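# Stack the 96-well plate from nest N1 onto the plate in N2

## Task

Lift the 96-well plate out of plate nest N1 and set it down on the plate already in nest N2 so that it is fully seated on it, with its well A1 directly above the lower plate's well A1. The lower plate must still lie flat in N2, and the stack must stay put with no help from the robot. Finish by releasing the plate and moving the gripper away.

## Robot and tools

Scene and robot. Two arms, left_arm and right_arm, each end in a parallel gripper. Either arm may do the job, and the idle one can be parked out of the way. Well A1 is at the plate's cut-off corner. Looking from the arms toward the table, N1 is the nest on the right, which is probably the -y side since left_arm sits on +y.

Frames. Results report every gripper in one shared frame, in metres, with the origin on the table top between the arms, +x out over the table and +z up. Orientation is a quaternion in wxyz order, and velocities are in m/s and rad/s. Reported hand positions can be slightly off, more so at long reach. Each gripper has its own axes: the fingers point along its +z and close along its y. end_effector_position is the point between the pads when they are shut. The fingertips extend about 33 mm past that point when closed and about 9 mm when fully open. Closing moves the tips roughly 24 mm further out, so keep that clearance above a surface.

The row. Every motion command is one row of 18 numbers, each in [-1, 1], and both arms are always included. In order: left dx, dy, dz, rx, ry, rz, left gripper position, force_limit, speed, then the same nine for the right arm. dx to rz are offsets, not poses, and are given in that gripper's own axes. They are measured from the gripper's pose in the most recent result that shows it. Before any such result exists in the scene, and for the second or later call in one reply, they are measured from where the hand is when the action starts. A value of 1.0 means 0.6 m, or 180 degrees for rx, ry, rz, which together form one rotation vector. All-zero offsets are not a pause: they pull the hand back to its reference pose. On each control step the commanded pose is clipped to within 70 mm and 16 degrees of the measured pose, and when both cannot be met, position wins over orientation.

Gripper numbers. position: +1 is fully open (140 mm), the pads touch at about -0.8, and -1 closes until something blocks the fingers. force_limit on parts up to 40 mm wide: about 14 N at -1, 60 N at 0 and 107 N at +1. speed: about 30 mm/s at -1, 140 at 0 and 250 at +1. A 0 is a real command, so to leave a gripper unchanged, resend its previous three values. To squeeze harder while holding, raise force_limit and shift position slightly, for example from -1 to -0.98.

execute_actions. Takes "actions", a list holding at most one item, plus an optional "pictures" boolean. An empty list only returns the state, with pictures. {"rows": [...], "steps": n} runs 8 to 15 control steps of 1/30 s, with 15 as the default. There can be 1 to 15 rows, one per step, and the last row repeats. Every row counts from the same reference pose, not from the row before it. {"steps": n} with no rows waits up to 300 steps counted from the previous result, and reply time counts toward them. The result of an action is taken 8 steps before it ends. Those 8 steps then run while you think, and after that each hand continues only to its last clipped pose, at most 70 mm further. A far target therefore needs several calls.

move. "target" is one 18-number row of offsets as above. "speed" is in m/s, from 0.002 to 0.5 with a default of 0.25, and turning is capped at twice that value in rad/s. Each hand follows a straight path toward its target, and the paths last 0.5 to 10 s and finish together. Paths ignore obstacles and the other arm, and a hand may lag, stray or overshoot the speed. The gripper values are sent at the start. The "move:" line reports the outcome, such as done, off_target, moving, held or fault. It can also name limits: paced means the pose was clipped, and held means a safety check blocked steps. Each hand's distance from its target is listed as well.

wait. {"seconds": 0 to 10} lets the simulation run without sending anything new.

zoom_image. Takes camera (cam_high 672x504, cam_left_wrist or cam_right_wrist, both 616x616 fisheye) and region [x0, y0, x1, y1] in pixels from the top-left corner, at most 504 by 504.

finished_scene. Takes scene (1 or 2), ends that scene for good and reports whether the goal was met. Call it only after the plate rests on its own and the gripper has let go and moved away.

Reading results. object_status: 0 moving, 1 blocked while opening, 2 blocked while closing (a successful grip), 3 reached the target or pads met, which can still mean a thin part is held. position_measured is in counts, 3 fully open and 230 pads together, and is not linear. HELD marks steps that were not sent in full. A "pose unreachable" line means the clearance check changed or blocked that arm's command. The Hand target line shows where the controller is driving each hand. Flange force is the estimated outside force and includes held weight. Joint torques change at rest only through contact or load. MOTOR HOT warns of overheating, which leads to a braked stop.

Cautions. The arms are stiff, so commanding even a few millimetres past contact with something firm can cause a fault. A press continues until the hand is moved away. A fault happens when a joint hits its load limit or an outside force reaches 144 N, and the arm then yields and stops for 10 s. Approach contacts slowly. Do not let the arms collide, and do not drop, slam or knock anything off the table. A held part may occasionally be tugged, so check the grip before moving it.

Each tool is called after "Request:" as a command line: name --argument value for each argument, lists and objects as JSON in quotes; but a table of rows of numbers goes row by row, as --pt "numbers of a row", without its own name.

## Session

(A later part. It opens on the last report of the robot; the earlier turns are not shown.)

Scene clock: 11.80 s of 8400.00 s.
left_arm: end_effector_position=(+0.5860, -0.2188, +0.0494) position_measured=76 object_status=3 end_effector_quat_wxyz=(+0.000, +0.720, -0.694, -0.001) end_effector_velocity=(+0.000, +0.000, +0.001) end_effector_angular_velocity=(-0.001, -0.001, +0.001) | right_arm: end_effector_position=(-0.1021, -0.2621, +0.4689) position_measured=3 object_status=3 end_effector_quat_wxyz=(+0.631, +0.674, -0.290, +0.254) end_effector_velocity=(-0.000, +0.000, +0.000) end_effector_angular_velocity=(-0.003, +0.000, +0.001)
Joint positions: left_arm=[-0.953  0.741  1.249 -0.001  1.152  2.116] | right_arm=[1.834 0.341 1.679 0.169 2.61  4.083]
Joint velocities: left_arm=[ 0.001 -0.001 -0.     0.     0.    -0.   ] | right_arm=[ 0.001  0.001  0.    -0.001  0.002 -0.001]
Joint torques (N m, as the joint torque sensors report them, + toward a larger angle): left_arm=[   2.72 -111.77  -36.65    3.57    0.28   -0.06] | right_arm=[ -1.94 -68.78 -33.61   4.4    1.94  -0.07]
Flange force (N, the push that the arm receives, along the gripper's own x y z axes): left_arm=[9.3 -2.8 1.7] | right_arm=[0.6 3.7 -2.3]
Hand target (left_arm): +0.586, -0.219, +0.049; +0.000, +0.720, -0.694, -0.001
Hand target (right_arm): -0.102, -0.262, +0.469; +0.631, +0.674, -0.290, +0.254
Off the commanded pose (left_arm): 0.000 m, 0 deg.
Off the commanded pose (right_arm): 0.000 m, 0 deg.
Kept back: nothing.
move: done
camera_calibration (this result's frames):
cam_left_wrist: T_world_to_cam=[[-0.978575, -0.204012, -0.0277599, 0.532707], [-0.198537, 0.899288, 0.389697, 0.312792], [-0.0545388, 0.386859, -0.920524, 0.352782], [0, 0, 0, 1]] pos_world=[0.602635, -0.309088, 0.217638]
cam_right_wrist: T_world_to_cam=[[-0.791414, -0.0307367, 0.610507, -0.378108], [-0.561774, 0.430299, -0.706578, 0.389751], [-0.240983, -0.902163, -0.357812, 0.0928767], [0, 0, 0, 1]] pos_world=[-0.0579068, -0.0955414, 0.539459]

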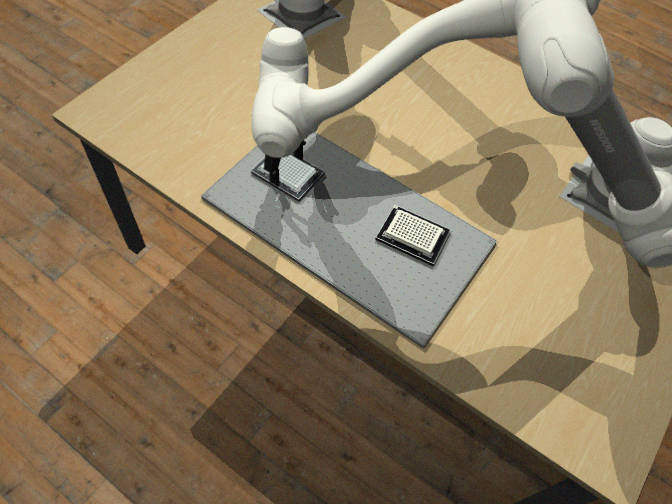

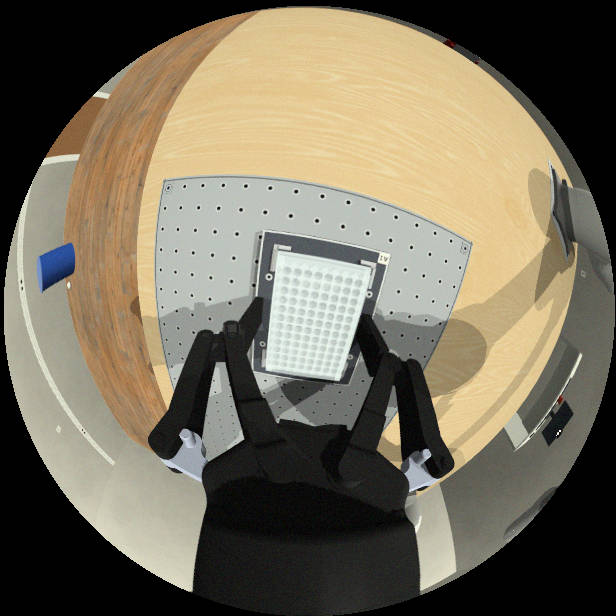

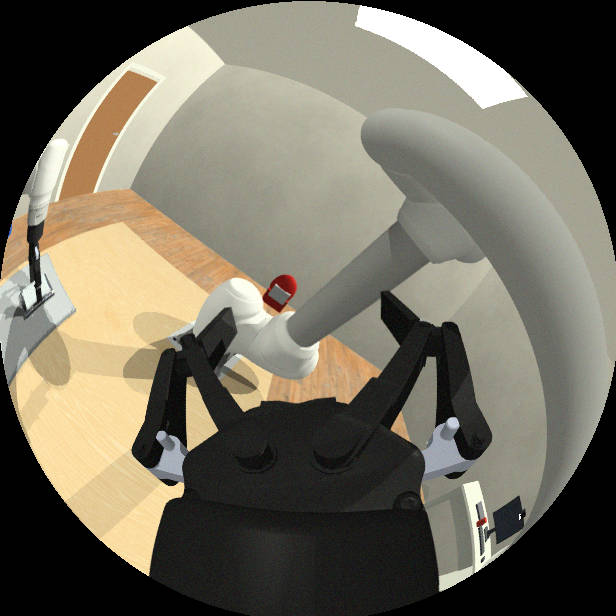

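Request:
move --target '[0,0.002,0.006,0,0,0,0.42,-0.3,0,0,0,0,0,0,0,1,0,0]' --speed 0.02

Request:
move --target '[0,0,0,0,0,0,-1,-0.3,-0.8,0,0,0,0,0,0,1,0,0]'

Request:
zoom_image --camera "cam_left_wrist" --region '[230,220,410,400]'

Request:
zoom_image --camera "cam_high" --region '[250,140,330,200]'

Scene clock: 22.67 s of 8400.00 s.
left_arm: end_effector_position=(+0.5857, -0.2193, +0.0491) position_measured=76 object_status=3 end_effector_quat_wxyz=(+0.000, +0.720, -0.693, +0.001) end_effector_velocity=(-0.001, -0.000, -0.000) end_effector_angular_velocity=(+0.001, +0.000, -0.001) | right_arm: end_effector_position=(-0.1021, -0.2621, +0.4689) position_measured=3 object_status=3 end_effector_quat_wxyz=(+0.631, +0.674, -0.290, +0.254) end_effector_velocity=(-0.000, +0.000, -0.000) end_effector_angular_velocity=(-0.000, -0.000, +0.001)
Joint positions: left_arm=[-0.954  0.741  1.251 -0.     1.148  2.115] | right_arm=[1.834 0.341 1.679 0.169 2.61  4.083]
Joint velocities: left_arm=[-0.001  0.     0.001  0.    -0.    -0.   ] | right_arm=[ 0.001  0.    -0.    -0.     0.     0.   ]
Joint torques (N m, as the joint torque sensors report them, + toward a larger angle): left_arm=[ -7.26 -98.23 -33.07   0.26  -2.06   0.68] | right_arm=[ -0.51 -69.13 -33.31   4.49   2.6   -0.32]
Flange force (N, the push that the arm receives, along the gripper's own x y z axes): left_arm=[-2.2 -6.7 -12.9] | right_arm=[0.7 2.0 -3.2]
Hand target (left_arm): +0.586, -0.219, +0.049; +0.000, +0.720, -0.693, +0.001
Hand target (right_arm): -0.102, -0.262, +0.469; +0.631, +0.674, -0.290, +0.254
Off the commanded pose (left_arm): 0.003 m, 0 deg.
Off the commanded pose (right_arm): 0.000 m, 0 deg.
FORCE FAULT: contact force on the left arm reached its limit, and that arm stopped for 10 seconds. The contact can be on any part of that arm, not only on its tool. That arm's remaining commands of this call were not run. That arm holds still and accepts commands again. Move the arm away from the contact; if what it grips holds it there, let go first. Pushing or pulling that hard again can fault the arm again.
Kept back: nothing.
move: fault (left_arm)
camera_calibration (this result's frames):
cam_left_wrist: T_world_to_cam=[[-0.978474, -0.204348, -0.0288388, 0.532205], [-0.199405, 0.900158, 0.387238, 0.314136], [-0.0531715, 0.384652, -0.921529, 0.351419], [0, 0, 0, 1]] pos_world=[0.602075, -0.309191, 0.217545]
cam_right_wrist: T_world_to_cam=[[-0.791414, -0.0307368, 0.610507, -0.378108], [-0.561775, 0.430299, -0.706577, 0.389751], [-0.240983, -0.902163, -0.357812, 0.0928768], [0, 0, 0, 1]] pos_world=[-0.0579068, -0.0955414, 0.539459]

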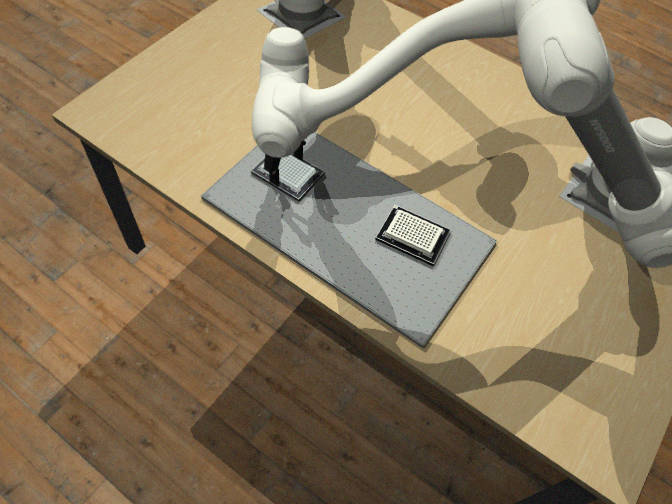

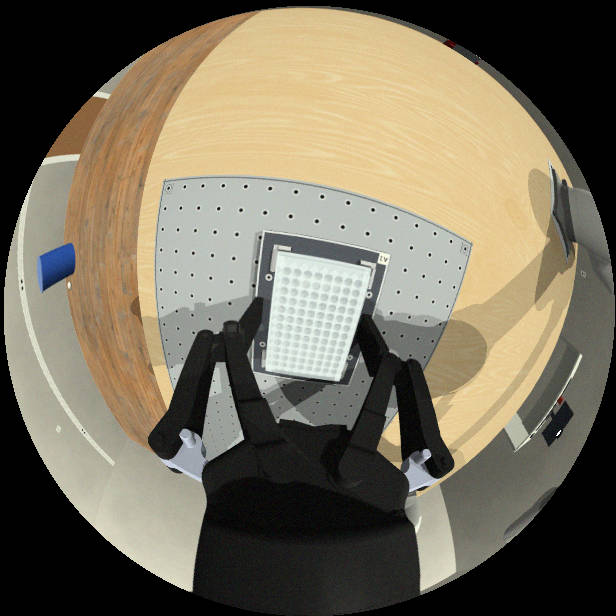

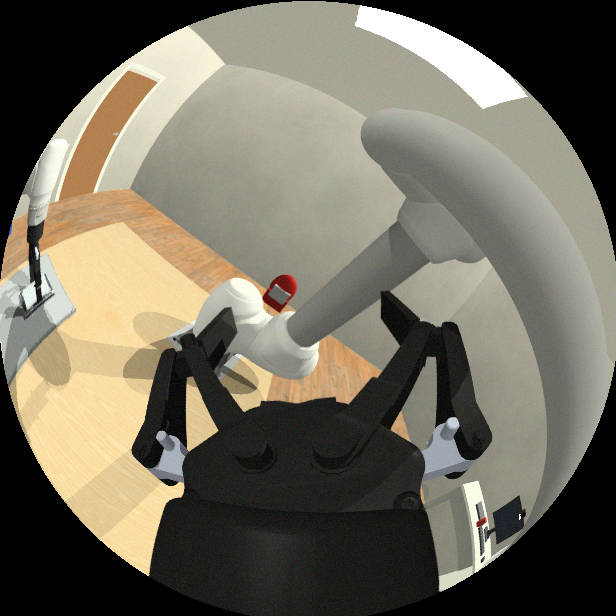

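not run: a fault stop came before this call.

Region (230, 220, 410, 400) of cam_left_wrist's 616x616 image, scaled by 2.800, with more detail than that image has.

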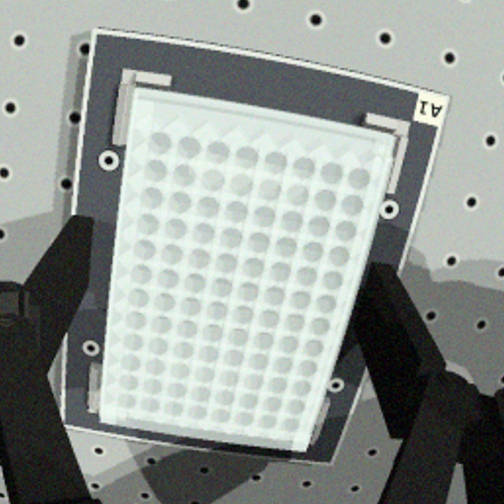

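Region (250, 140, 330, 200) of cam_high's 672x504 image, scaled by 6.300, with more detail than that image has; it fills the top 378 rows of this view, and the rest is white.

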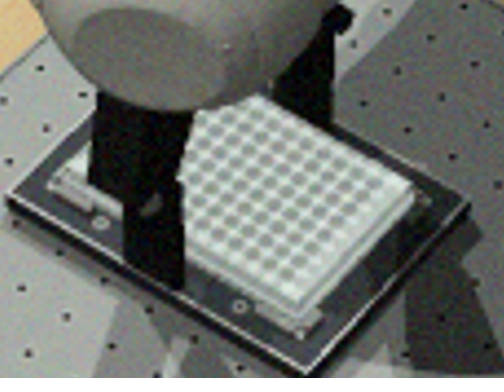

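Request:
move --target '[0,-0.003,-0.013,0,0,0,0.42,-0.3,0,0,0,0,0,0,0,1,0,0]' --speed 0.02

Request:
move --target '[0,0,0,0,0,0,-1,-0.3,-0.8,0,0,0,0,0,0,1,0,0]'

Request:
zoom_image --camera "cam_left_wrist" --region '[230,220,410,400]'

Scene clock: 23.77 s of 8400.00 s.
left_arm: end_effector_position=(+0.5875, -0.2192, +0.0569) position_measured=76 object_status=3 end_effector_quat_wxyz=(+0.000, +0.720, -0.693, +0.001) end_effector_velocity=(+0.001, +0.000, +0.002) end_effector_angular_velocity=(-0.002, -0.001, +0.001) | right_arm: end_effector_position=(-0.1021, -0.2621, +0.4689) position_measured=3 object_status=3 end_effector_quat_wxyz=(+0.631, +0.674, -0.290, +0.254) end_effector_velocity=(-0.000, +0.000, -0.000) end_effector_angular_velocity=(+0.000, -0.002, +0.001)
Joint positions: left_arm=[-0.952  0.737  1.243 -0.     1.16   2.116] | right_arm=[1.834 0.341 1.679 0.169 2.61  4.083]
Joint velocities: left_arm=[ 0.001 -0.002 -0.001 -0.    -0.     0.001] | right_arm=[ 0.001  0.001 -0.    -0.    -0.001  0.001]
Joint torques (N m, as the joint torque sensors report them, + toward a larger angle): left_arm=[   1.93 -113.03  -37.91    3.45    0.23    0.02] | right_arm=[ -2.19 -68.7  -32.66   4.54   2.22  -0.36]
Flange force (N, the push that the arm receives, along the gripper's own x y z axes): left_arm=[7.5 -3.0 2.2] | right_arm=[0.1 4.9 -3.9]
Hand target (left_arm): +0.587, -0.219, +0.057; +0.000, +0.720, -0.693, +0.001
Hand target (right_arm): -0.102, -0.262, +0.469; +0.631, +0.674, -0.290, +0.254
Off the commanded pose (left_arm): 0.000 m, 0 deg.
Off the commanded pose (right_arm): 0.000 m, 0 deg.
Kept back: nothing.
move: done
camera_calibration (this result's frames):
cam_left_wrist: T_world_to_cam=[[-0.978475, -0.204342, -0.0288449, 0.534192], [-0.199403, 0.900165, 0.387224, 0.31139], [-0.0531609, 0.38464, -0.921535, 0.358675], [0, 0, 0, 1]] pos_world=[0.603853, -0.309106, 0.225362]
cam_right_wrist: T_world_to_cam=[[-0.791414, -0.0307366, 0.610507, -0.378108], [-0.561774, 0.430299, -0.706578, 0.389751], [-0.240983, -0.902163, -0.357812, 0.0928766], [0, 0, 0, 1]] pos_world=[-0.0579068, -0.0955414, 0.539459]

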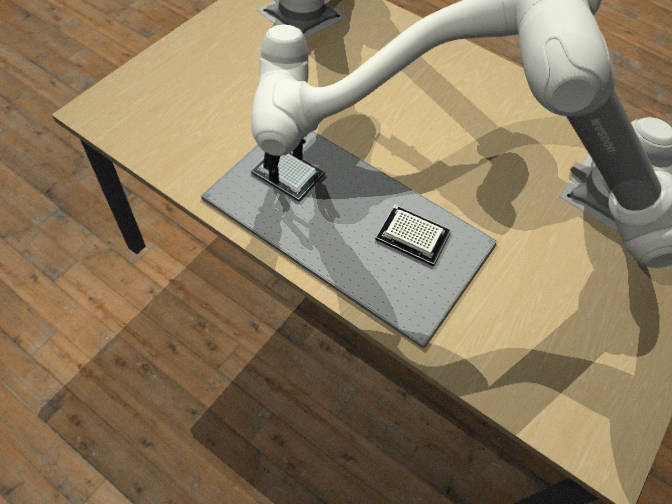

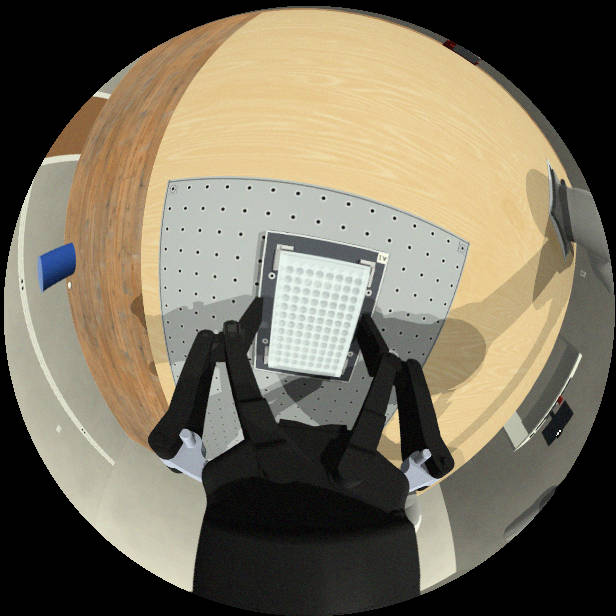

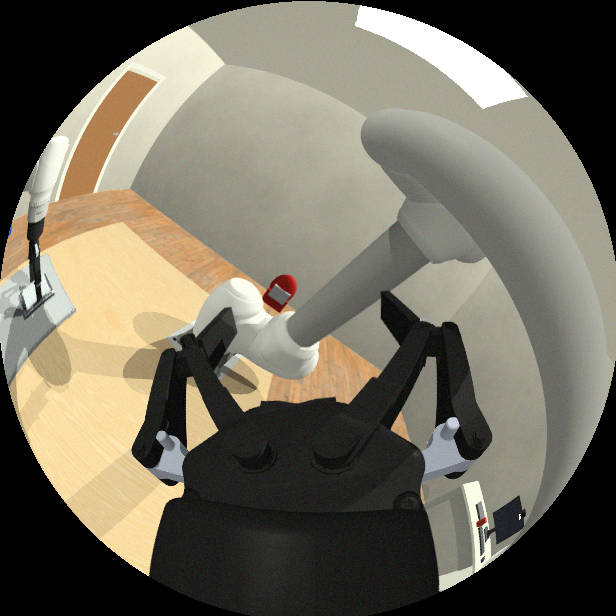

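Scene clock: 24.37 s of 8400.00 s.
left_arm: end_effector_position=(+0.5873, -0.2194, +0.0571) position_measured=106 object_status=2 end_effector_quat_wxyz=(+0.001, +0.721, -0.693, +0.001) end_effector_velocity=(+0.001, -0.000, -0.000) end_effector_angular_velocity=(+0.001, -0.005, -0.004) | right_arm: end_effector_position=(-0.1021, -0.2621, +0.4689) position_measured=3 object_status=3 end_effector_quat_wxyz=(+0.631, +0.674, -0.290, +0.254) end_effector_velocity=(+0.000, -0.000, +0.000) end_effector_angular_velocity=(-0.003, +0.000, +0.000)
Joint positions: left_arm=[-0.952  0.736  1.243 -0.001  1.16   2.116] | right_arm=[1.834 0.341 1.679 0.169 2.61  4.083]
Joint velocities: left_arm=[-0.001  0.     0.     0.005 -0.002  0.   ] | right_arm=[0.    0.    0.001 0.    0.002 0.   ]
Joint torques (N m, as the joint torque sensors report them, + toward a larger angle): left_arm=[ 49.69 -54.15 -31.06  22.14 -17.87  -0.55] | right_arm=[ -1.45 -69.57 -33.16   4.52   2.74   0.11]
Flange force (N, the push that the arm receives, along the gripper's own x y z axes): left_arm=[-6.8 67.9 -67.0] | right_arm=[0.2 1.6 -3.7]
Hand target (left_arm): +0.587, -0.219, +0.057; +0.000, +0.720, -0.693, +0.001
Hand target (right_arm): -0.102, -0.262, +0.469; +0.631, +0.674, -0.290, +0.254
Off the commanded pose (left_arm): 0.000 m, 0 deg.
Off the commanded pose (right_arm): 0.000 m, 0 deg.
Kept back: nothing.
move: done
camera_calibration (this result's frames):
cam_left_wrist: T_world_to_cam=[[-0.978431, -0.20464, -0.0282099, 0.533855], [-0.199454, 0.900309, 0.386861, 0.311492], [-0.0537695, 0.384143, -0.921706, 0.359187], [0, 0, 0, 1]] pos_world=[0.603781, -0.30917, 0.225621]
cam_right_wrist: T_world_to_cam=[[-0.791414, -0.0307368, 0.610507, -0.378108], [-0.561775, 0.430299, -0.706578, 0.389751], [-0.240983, -0.902163, -0.357812, 0.0928766], [0, 0, 0, 1]] pos_world=[-0.0579068, -0.0955414, 0.539459]

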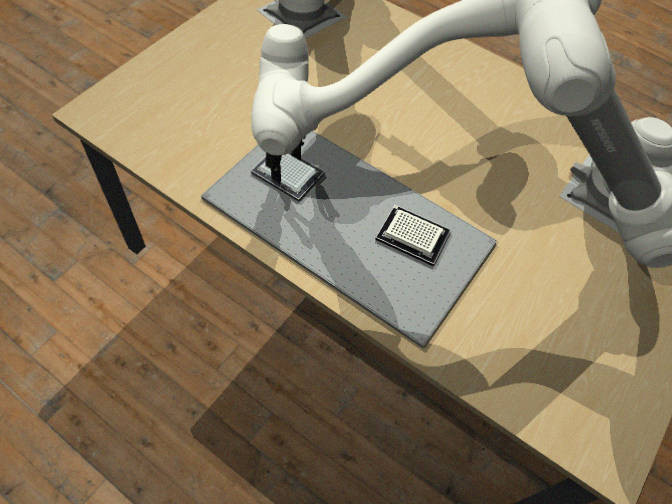

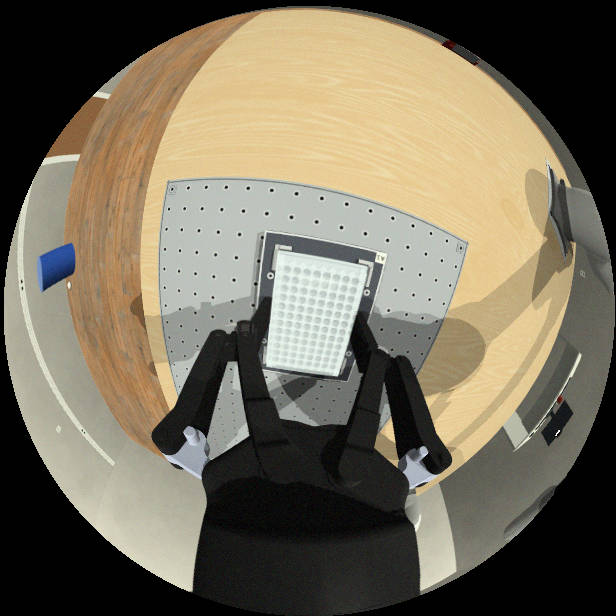

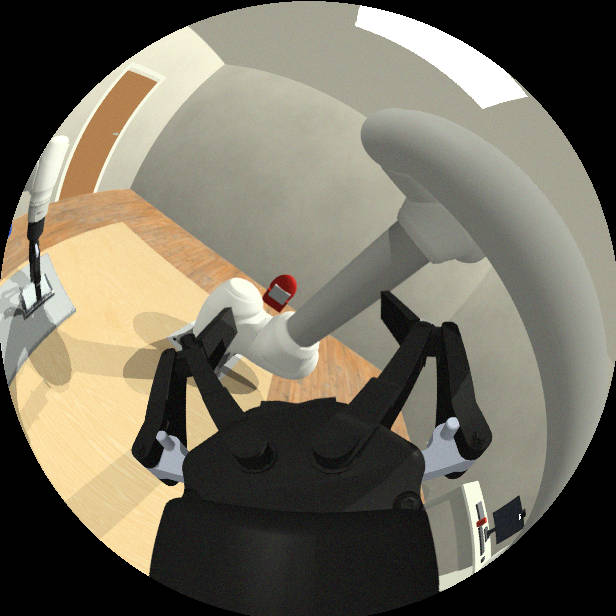

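Region (230, 220, 410, 400) of cam_left_wrist's 616x616 image, scaled by 2.800, with more detail than that image has.

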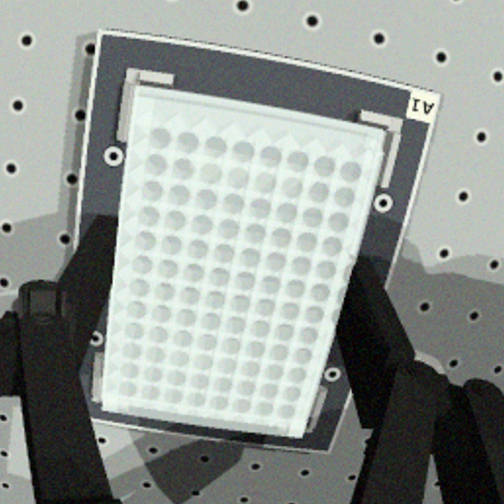

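Request:
move --target '[0,0.004,-0.001,0,0,0,0.3,-0.5,0,0,0,0,0,0,0,1,0,0]' --speed 0.01

Request:
move --target '[0,0,0,0,0,0,-1,-0.5,-1,0,0,0,0,0,0,1,0,0]'

Request:
zoom_image --camera "cam_left_wrist" --region '[230,220,410,400]'

Scene clock: 25.37 s of 8400.00 s.
left_arm: end_effector_position=(+0.5849, -0.2194, +0.0577) position_measured=91 object_status=3 end_effector_quat_wxyz=(+0.001, +0.721, -0.693, +0.001) end_effector_velocity=(-0.001, -0.001, -0.000) end_effector_angular_velocity=(-0.000, -0.000, -0.001) | right_arm: end_effector_position=(-0.1021, -0.2621, +0.4689) position_measured=3 object_status=3 end_effector_quat_wxyz=(+0.631, +0.674, -0.290, +0.254) end_effector_velocity=(+0.001, -0.000, +0.001) end_effector_angular_velocity=(-0.001, +0.000, -0.000)
Joint positions: left_arm=[-0.954  0.734  1.246 -0.001  1.16   2.114] | right_arm=[1.834 0.341 1.679 0.169 2.61  4.083]
Joint velocities: left_arm=[-0.002  0.    -0.    -0.    -0.001 -0.   ] | right_arm=[-0.001 -0.     0.    -0.001  0.001 -0.001]
Joint torques (N m, as the joint torque sensors report them, + toward a larger angle): left_arm=[   3.31 -112.95  -36.94    3.56    0.33   -0.15] | right_arm=[ -1.75 -70.5  -33.45   4.5    2.24  -0.09]
Flange force (N, the push that the arm receives, along the gripper's own x y z axes): left_arm=[11.9 -3.0 3.2] | right_arm=[-0.4 2.2 -4.8]
Hand target (left_arm): +0.585, -0.219, +0.058; +0.001, +0.721, -0.693, +0.001
Hand target (right_arm): -0.102, -0.262, +0.469; +0.631, +0.674, -0.290, +0.254
Off the commanded pose (left_arm): 0.000 m, 0 deg.
Off the commanded pose (right_arm): 0.000 m, 0 deg.
Kept back: nothing.
move: done
camera_calibration (this result's frames):
cam_left_wrist: T_world_to_cam=[[-0.978425, -0.204667, -0.0282081, 0.531529], [-0.199476, 0.900286, 0.386903, 0.310843], [-0.0537908, 0.384183, -0.921689, 0.359641], [0, 0, 0, 1]] pos_world=[0.601412, -0.30923, 0.226205]
cam_right_wrist: T_world_to_cam=[[-0.791414, -0.0307368, 0.610507, -0.378108], [-0.561775, 0.430299, -0.706578, 0.389751], [-0.240983, -0.902163, -0.357812, 0.0928767], [0, 0, 0, 1]] pos_world=[-0.0579068, -0.0955414, 0.539459]

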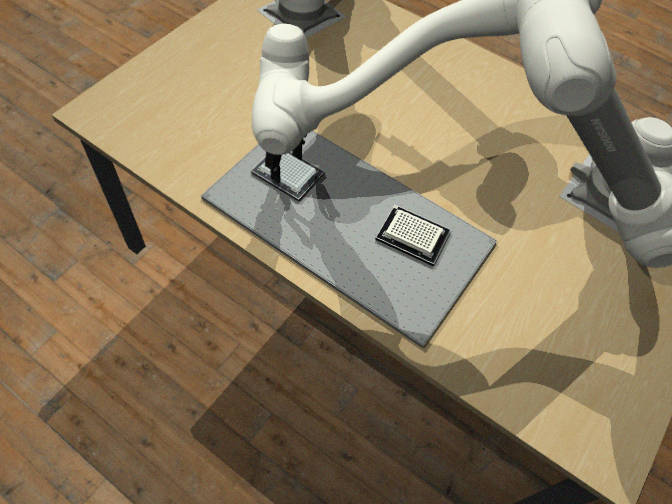

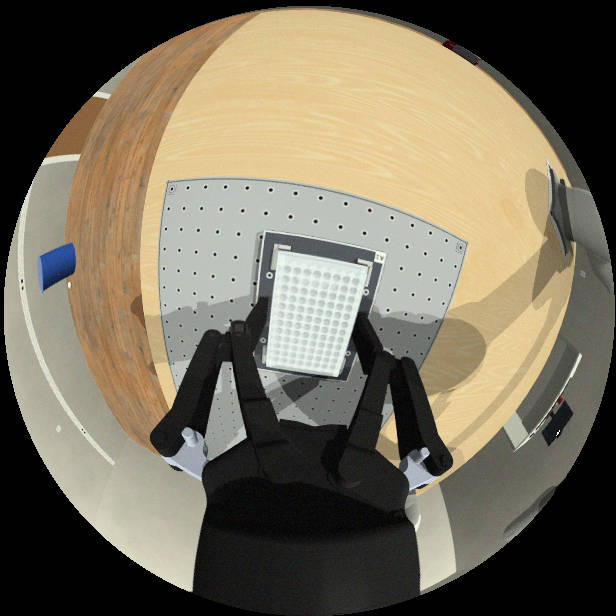

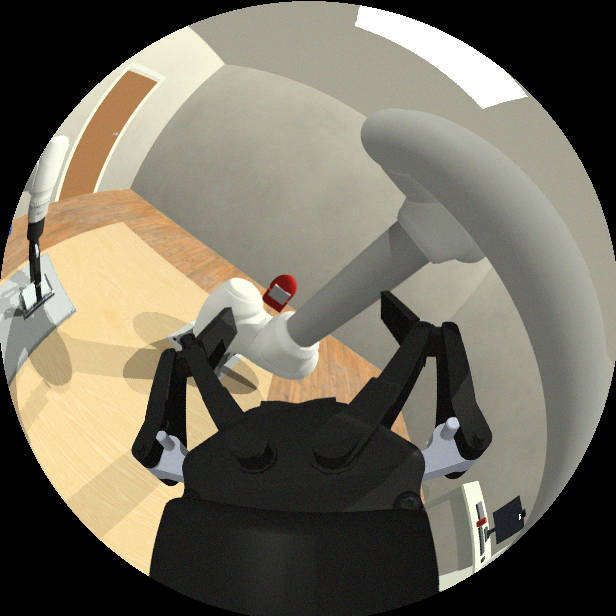

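Scene clock: 25.90 s of 8400.00 s.
left_arm: end_effector_position=(+0.5848, -0.2195, +0.0578) position_measured=107 object_status=0 end_effector_quat_wxyz=(+0.001, +0.721, -0.693, +0.001) end_effector_velocity=(+0.001, +0.001, +0.000) end_effector_angular_velocity=(-0.000, -0.000, +0.002) | right_arm: end_effector_position=(-0.1021, -0.2621, +0.4689) position_measured=3 object_status=3 end_effector_quat_wxyz=(+0.631, +0.674, -0.290, +0.254) end_effector_velocity=(+0.000, -0.000, -0.000) end_effector_angular_velocity=(+0.002, -0.001, -0.001)
Joint positions: left_arm=[-0.954  0.734  1.246 -0.001  1.16   2.114] | right_arm=[1.834 0.341 1.679 0.169 2.61  4.083]
Joint velocities: left_arm=[ 0.001 -0.001  0.     0.    -0.    -0.001] | right_arm=[-0.001 -0.001 -0.     0.001 -0.001  0.001]
Joint torques (N m, as the joint torque sensors report them, + toward a larger angle): left_arm=[ 10.64 -92.07 -32.08   6.66  -3.56  -0.16] | right_arm=[ -1.18 -68.32 -33.48   4.71   1.89   0.14]
Flange force (N, the push that the arm receives, along the gripper's own x y z axes): left_arm=[3.7 11.0 -20.0] | right_arm=[2.8 2.1 -2.1]
Hand target (left_arm): +0.585, -0.219, +0.058; +0.001, +0.721, -0.693, +0.001
Hand target (right_arm): -0.102, -0.262, +0.469; +0.631, +0.674, -0.290, +0.254
Off the commanded pose (left_arm): 0.000 m, 0 deg.
Off the commanded pose (right_arm): 0.000 m, 0 deg.
Kept back: nothing.
move: done
camera_calibration (this result's frames):
cam_left_wrist: T_world_to_cam=[[-0.978423, -0.204697, -0.0280811, 0.531407], [-0.199467, 0.900374, 0.386705, 0.310869], [-0.0538737, 0.383962, -0.921776, 0.359797], [0, 0, 0, 1]] pos_world=[0.601332, -0.309269, 0.22636]
cam_right_wrist: T_world_to_cam=[[-0.791414, -0.0307368, 0.610507, -0.378108], [-0.561775, 0.430299, -0.706578, 0.389751], [-0.240983, -0.902163, -0.357812, 0.0928767], [0, 0, 0, 1]] pos_world=[-0.0579068, -0.0955414, 0.539459]

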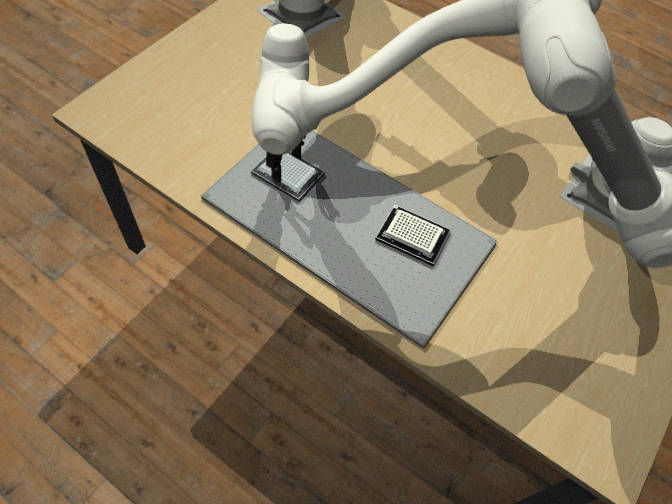

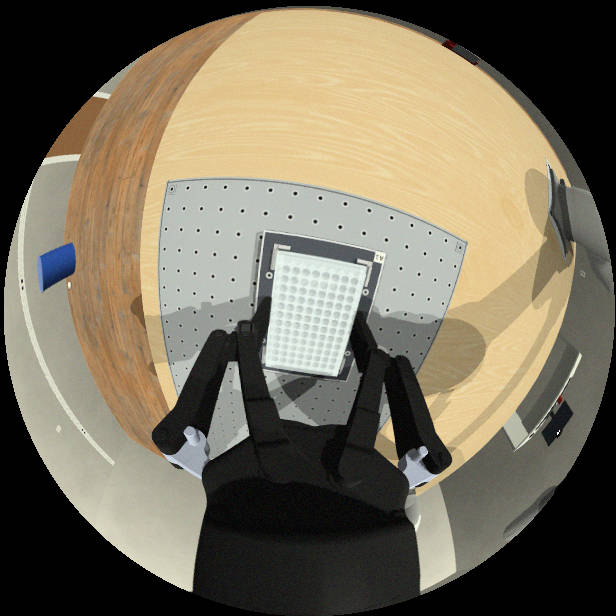

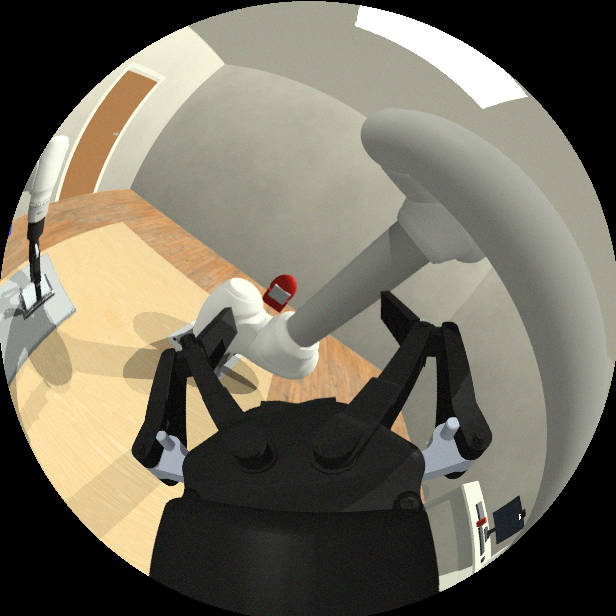

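Region (230, 220, 410, 400) of cam_left_wrist's 616x616 image, scaled by 2.800, with more detail than that image has.

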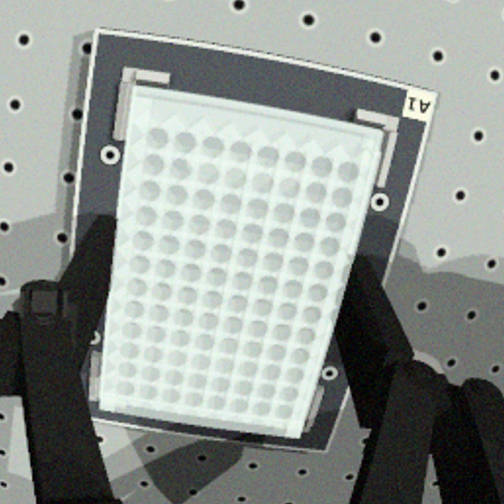

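Request:
move --target '[0,0.0006,-0.0537,0,0,0,-0.98,0,-1,0,0,0,0,0,0,1,0,0]' --speed 0.04

Request:
zoom_image --camera "cam_left_wrist" --region '[230,220,410,400]'

Request:
move --target '[-0.639,0.0454,0,0,0,-0.037,-0.98,0,-1,0,0,0,0,0,0,1,0,0]' --speed 0.25

Request:
zoom_image --camera "cam_left_wrist" --region '[230,220,410,400]'

Scene clock: 27.43 s of 8400.00 s.
left_arm: end_effector_position=(+0.5845, -0.2194, +0.0901) position_measured=110 object_status=2 end_effector_quat_wxyz=(+0.001, +0.721, -0.693, +0.001) end_effector_velocity=(+0.001, -0.001, +0.000) end_effector_angular_velocity=(-0.001, -0.001, -0.000) | right_arm: end_effector_position=(-0.1021, -0.2621, +0.4689) position_measured=3 object_status=3 end_effector_quat_wxyz=(+0.631, +0.674, -0.290, +0.254) end_effector_velocity=(-0.000, -0.000, +0.000) end_effector_angular_velocity=(-0.001, +0.001, +0.001)
Joint positions: left_arm=[-0.954  0.713  1.222 -0.001  1.205  2.114] | right_arm=[1.834 0.341 1.679 0.169 2.61  4.083]
Joint velocities: left_arm=[ 0.001  0.001 -0.002 -0.     0.     0.001] | right_arm=[ 0.001 -0.     0.     0.     0.001 -0.001]
Joint torques (N m, as the joint torque sensors report them, + toward a larger angle): left_arm=[   2.55 -111.92  -37.75    3.43    0.21    0.  ] | right_arm=[ -2.5  -66.4  -33.32   4.53   2.11  -0.11]
Flange force (N, the push that the arm receives, along the gripper's own x y z axes): left_arm=[11.6 -4.1 3.3] | right_arm=[1.9 5.3 0.7]
Hand target (left_arm): +0.584, -0.219, +0.090; +0.001, +0.721, -0.693, +0.001
Hand target (right_arm): -0.102, -0.262, +0.469; +0.631, +0.674, -0.290, +0.254
Off the commanded pose (left_arm): 0.000 m, 0 deg.
Off the commanded pose (right_arm): 0.000 m, 0 deg.
Kept back: nothing.
move: done
camera_calibration (this result's frames):
cam_left_wrist: T_world_to_cam=[[-0.978419, -0.204702, -0.0281804, 0.532017], [-0.19951, 0.900368, 0.386694, 0.298242], [-0.0537845, 0.383971, -0.921777, 0.389407], [0, 0, 0, 1]] pos_world=[0.600981, -0.309143, 0.25861]
cam_right_wrist: T_world_to_cam=[[-0.791414, -0.0307367, 0.610507, -0.378108], [-0.561774, 0.430299, -0.706578, 0.389751], [-0.240983, -0.902163, -0.357812, 0.0928766], [0, 0, 0, 1]] pos_world=[-0.0579069, -0.0955414, 0.539459]

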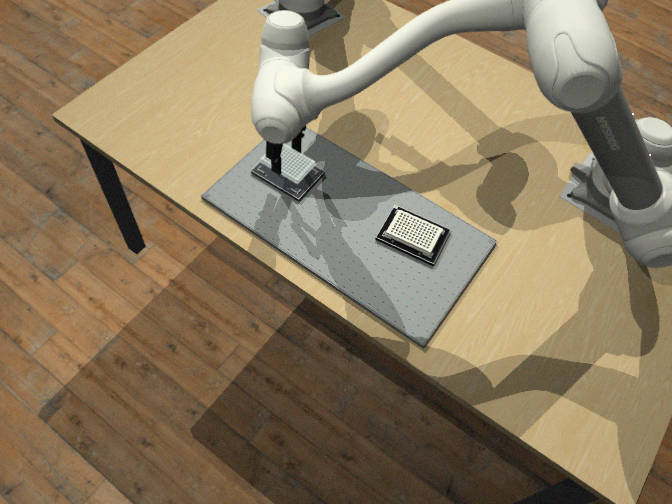

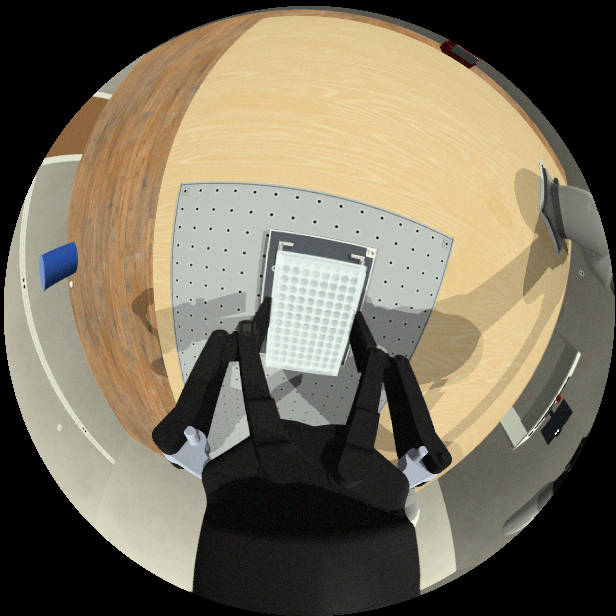

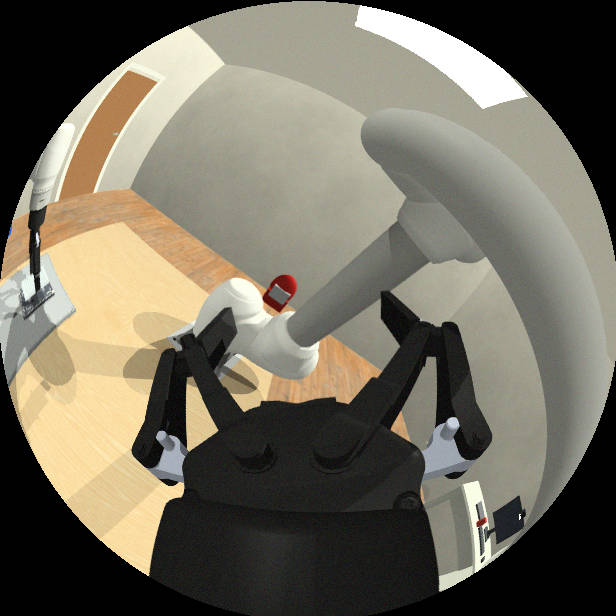

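Region (230, 220, 410, 400) of cam_left_wrist's 616x616 image, scaled by 2.800, with more detail than that image has.

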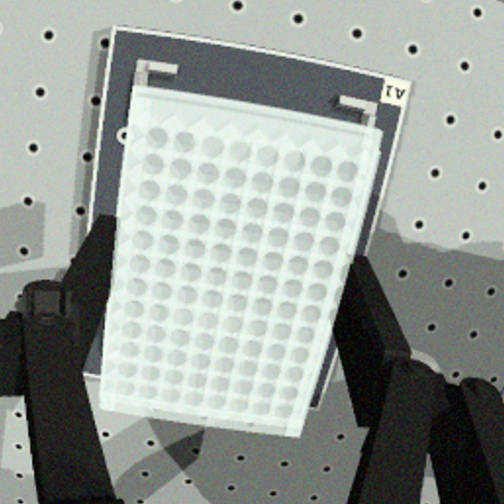

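Scene clock: 29.37 s of 8400.00 s.
left_arm: end_effector_position=(+0.5425, +0.1626, +0.0884) position_measured=110 object_status=2 end_effector_quat_wxyz=(+0.001, +0.760, -0.650, +0.001) end_effector_velocity=(-0.000, +0.001, -0.000) end_effector_angular_velocity=(+0.001, +0.001, -0.000) | right_arm: end_effector_position=(-0.1021, -0.2621, +0.4689) position_measured=3 object_status=3 end_effector_quat_wxyz=(+0.631, +0.674, -0.290, +0.254) end_effector_velocity=(+0.000, +0.000, +0.000) end_effector_angular_velocity=(+0.000, -0.001, -0.000)
Joint positions: left_arm=[-0.667  0.275  1.924 -0.003  0.942  2.287] | right_arm=[1.834 0.341 1.679 0.169 2.61  4.083]
Joint velocities: left_arm=[ 0.001 -0.     0.001  0.    -0.     0.001] | right_arm=[-0.001  0.    -0.    -0.001  0.    -0.   ]
Joint torques (N m, as the joint torque sensors report them, + toward a larger angle): left_arm=[  2.23 -66.43 -33.23   3.2    0.13  -0.18] | right_arm=[ -2.84 -70.37 -33.81   4.84   2.22   0.14]
Flange force (N, the push that the arm receives, along the gripper's own x y z axes): left_arm=[7.3 -2.5 4.5] | right_arm=[-0.8 1.7 -3.9]
Hand target (left_arm): +0.542, +0.163, +0.088; +0.001, +0.760, -0.650, +0.001
Hand target (right_arm): -0.102, -0.262, +0.469; +0.631, +0.674, -0.290, +0.254
Off the commanded pose (left_arm): 0.001 m, 0 deg.
Off the commanded pose (right_arm): 0.000 m, 0 deg.
Kept back: nothing.
move: done
camera_calibration (this result's frames):
cam_left_wrist: T_world_to_cam=[[-0.948154, -0.316623, -0.0274534, 0.570775], [-0.302147, 0.87127, 0.386775, 0.006952], [-0.0985426, 0.375018, -0.921765, 0.264678], [0, 0, 0, 1]] pos_world=[0.569365, 0.0754043, 0.256952]
cam_right_wrist: T_world_to_cam=[[-0.791414, -0.0307367, 0.610507, -0.378108], [-0.561774, 0.430299, -0.706578, 0.389751], [-0.240983, -0.902163, -0.357812, 0.0928767], [0, 0, 0, 1]] pos_world=[-0.0579068, -0.0955414, 0.539459]

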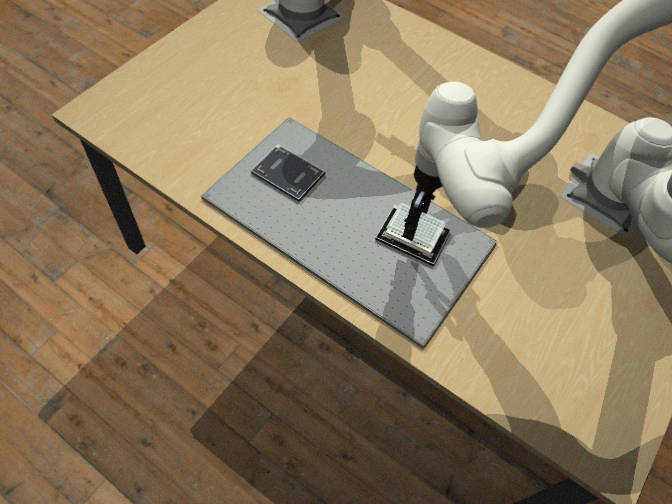

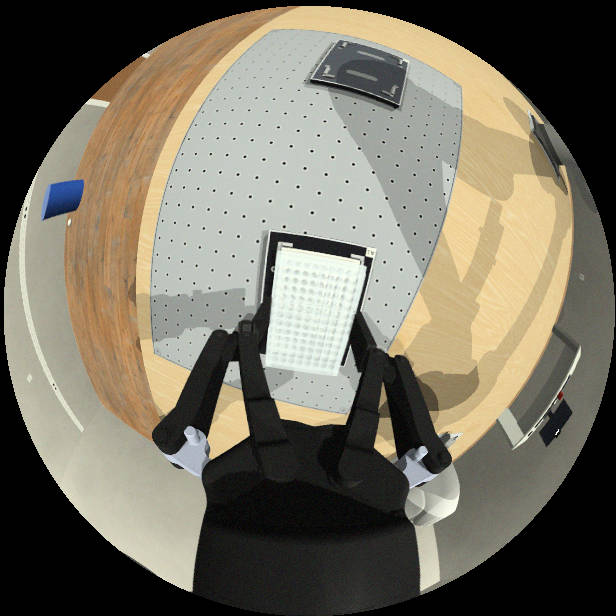

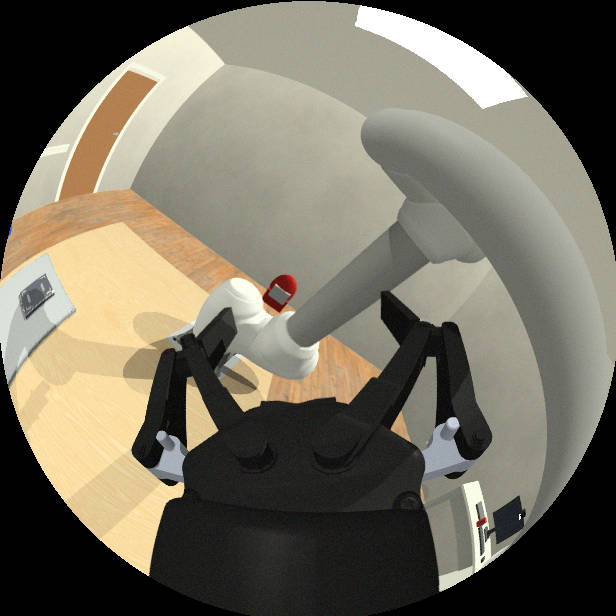

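Region (230, 220, 410, 400) of cam_left_wrist's 616x616 image, scaled by 2.800, with more detail than that image has.

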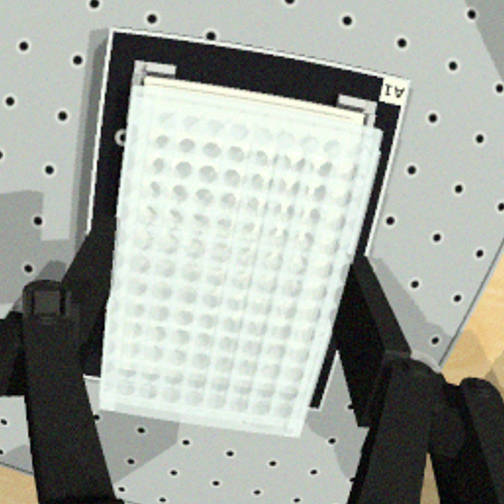

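Request:
move --target '[0,-0.0007,0.021,0,0,-0.003,-0.98,0,-1,0,0,0,0,0,0,1,0,0]' --speed 0.02

Request:
zoom_image --camera "cam_left_wrist" --region '[260,225,390,300]'

Request:
zoom_image --camera "cam_high" --region '[375,200,455,265]'

Scene clock: 30.70 s of 8400.00 s.
left_arm: end_effector_position=(+0.5429, +0.1626, +0.0758) position_measured=110 object_status=2 end_effector_quat_wxyz=(+0.001, +0.763, -0.647, +0.001) end_effector_velocity=(+0.000, -0.000, +0.001) end_effector_angular_velocity=(-0.001, -0.001, +0.000) | right_arm: end_effector_position=(-0.1021, -0.2621, +0.4689) position_measured=3 object_status=3 end_effector_quat_wxyz=(+0.631, +0.674, -0.290, +0.254) end_effector_velocity=(-0.000, -0.000, +0.000) end_effector_angular_velocity=(-0.002, +0.002, +0.001)
Joint positions: left_arm=[-0.666  0.288  1.933 -0.003  0.919  2.278] | right_arm=[1.834 0.341 1.679 0.169 2.61  4.083]
Joint velocities: left_arm=[-0.    -0.001 -0.    -0.     0.    -0.   ] | right_arm=[ 0.001  0.     0.001  0.001  0.001 -0.001]
Joint torques (N m, as the joint torque sensors report them, + toward a larger angle): left_arm=[  3.34 -67.22 -32.57   3.01   0.32   0.17] | right_arm=[ -2.04 -70.9  -32.99   4.06   2.27   0.34]
Flange force (N, the push that the arm receives, along the gripper's own x y z axes): left_arm=[8.9 -0.9 4.8] | right_arm=[-1.3 2.9 -6.3]
Hand target (left_arm): +0.543, +0.163, +0.076; +0.001, +0.763, -0.647, +0.001
Hand target (right_arm): -0.102, -0.262, +0.469; +0.631, +0.674, -0.290, +0.254
Off the commanded pose (left_arm): 0.000 m, 0 deg.
Off the commanded pose (right_arm): 0.000 m, 0 deg.
Kept back: nothing.
move: done
camera_calibration (this result's frames):
cam_left_wrist: T_world_to_cam=[[-0.945129, -0.325545, -0.0274118, 0.570629], [-0.310331, 0.868391, 0.386771, 0.0168475], [-0.102107, 0.374055, -0.921768, 0.255204], [0, 0, 0, 1]] pos_world=[0.570605, 0.0756751, 0.244364]
cam_right_wrist: T_world_to_cam=[[-0.791414, -0.0307369, 0.610507, -0.378108], [-0.561774, 0.430299, -0.706578, 0.389751], [-0.240983, -0.902163, -0.357812, 0.0928767], [0, 0, 0, 1]] pos_world=[-0.0579069, -0.0955414, 0.539459]

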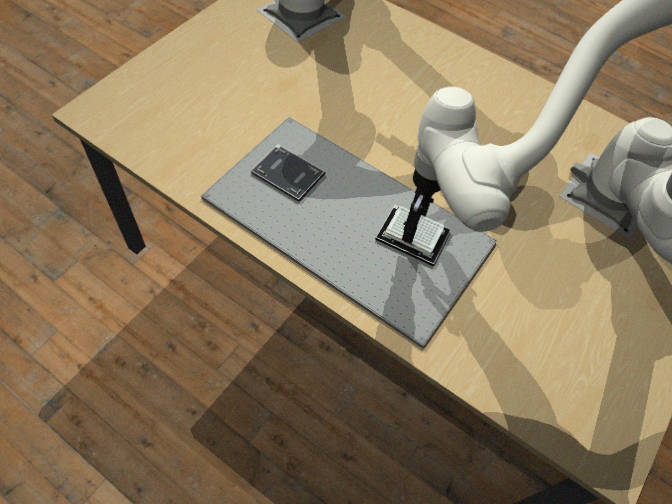

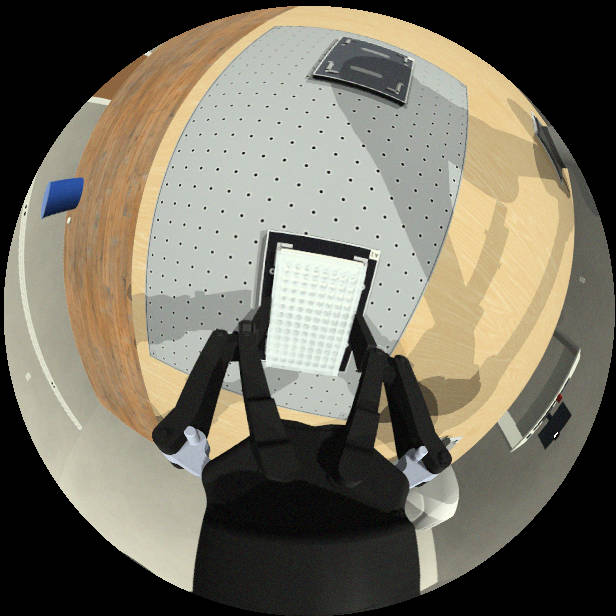

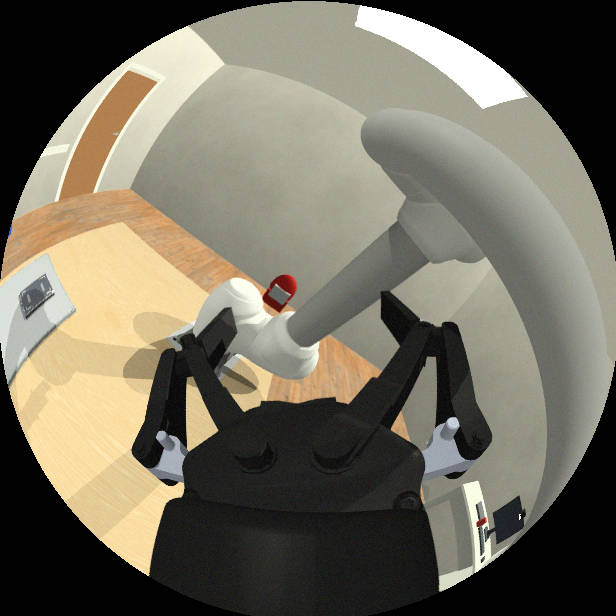

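Region (260, 225, 390, 300) of cam_left_wrist's 616x616 image, scaled by 3.877, with more detail than that image has; it fills the top 291 rows of this view, and the rest is white.

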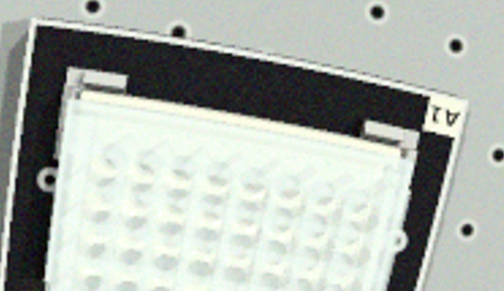

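Region (375, 200, 455, 265) of cam_high's 672x504 image, scaled by 6.300, with more detail than that image has; it fills the top 410 rows of this view, and the rest is white.

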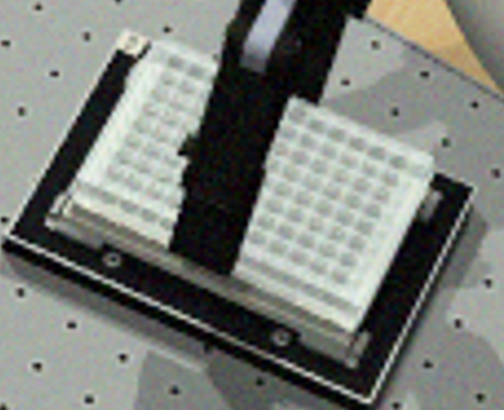

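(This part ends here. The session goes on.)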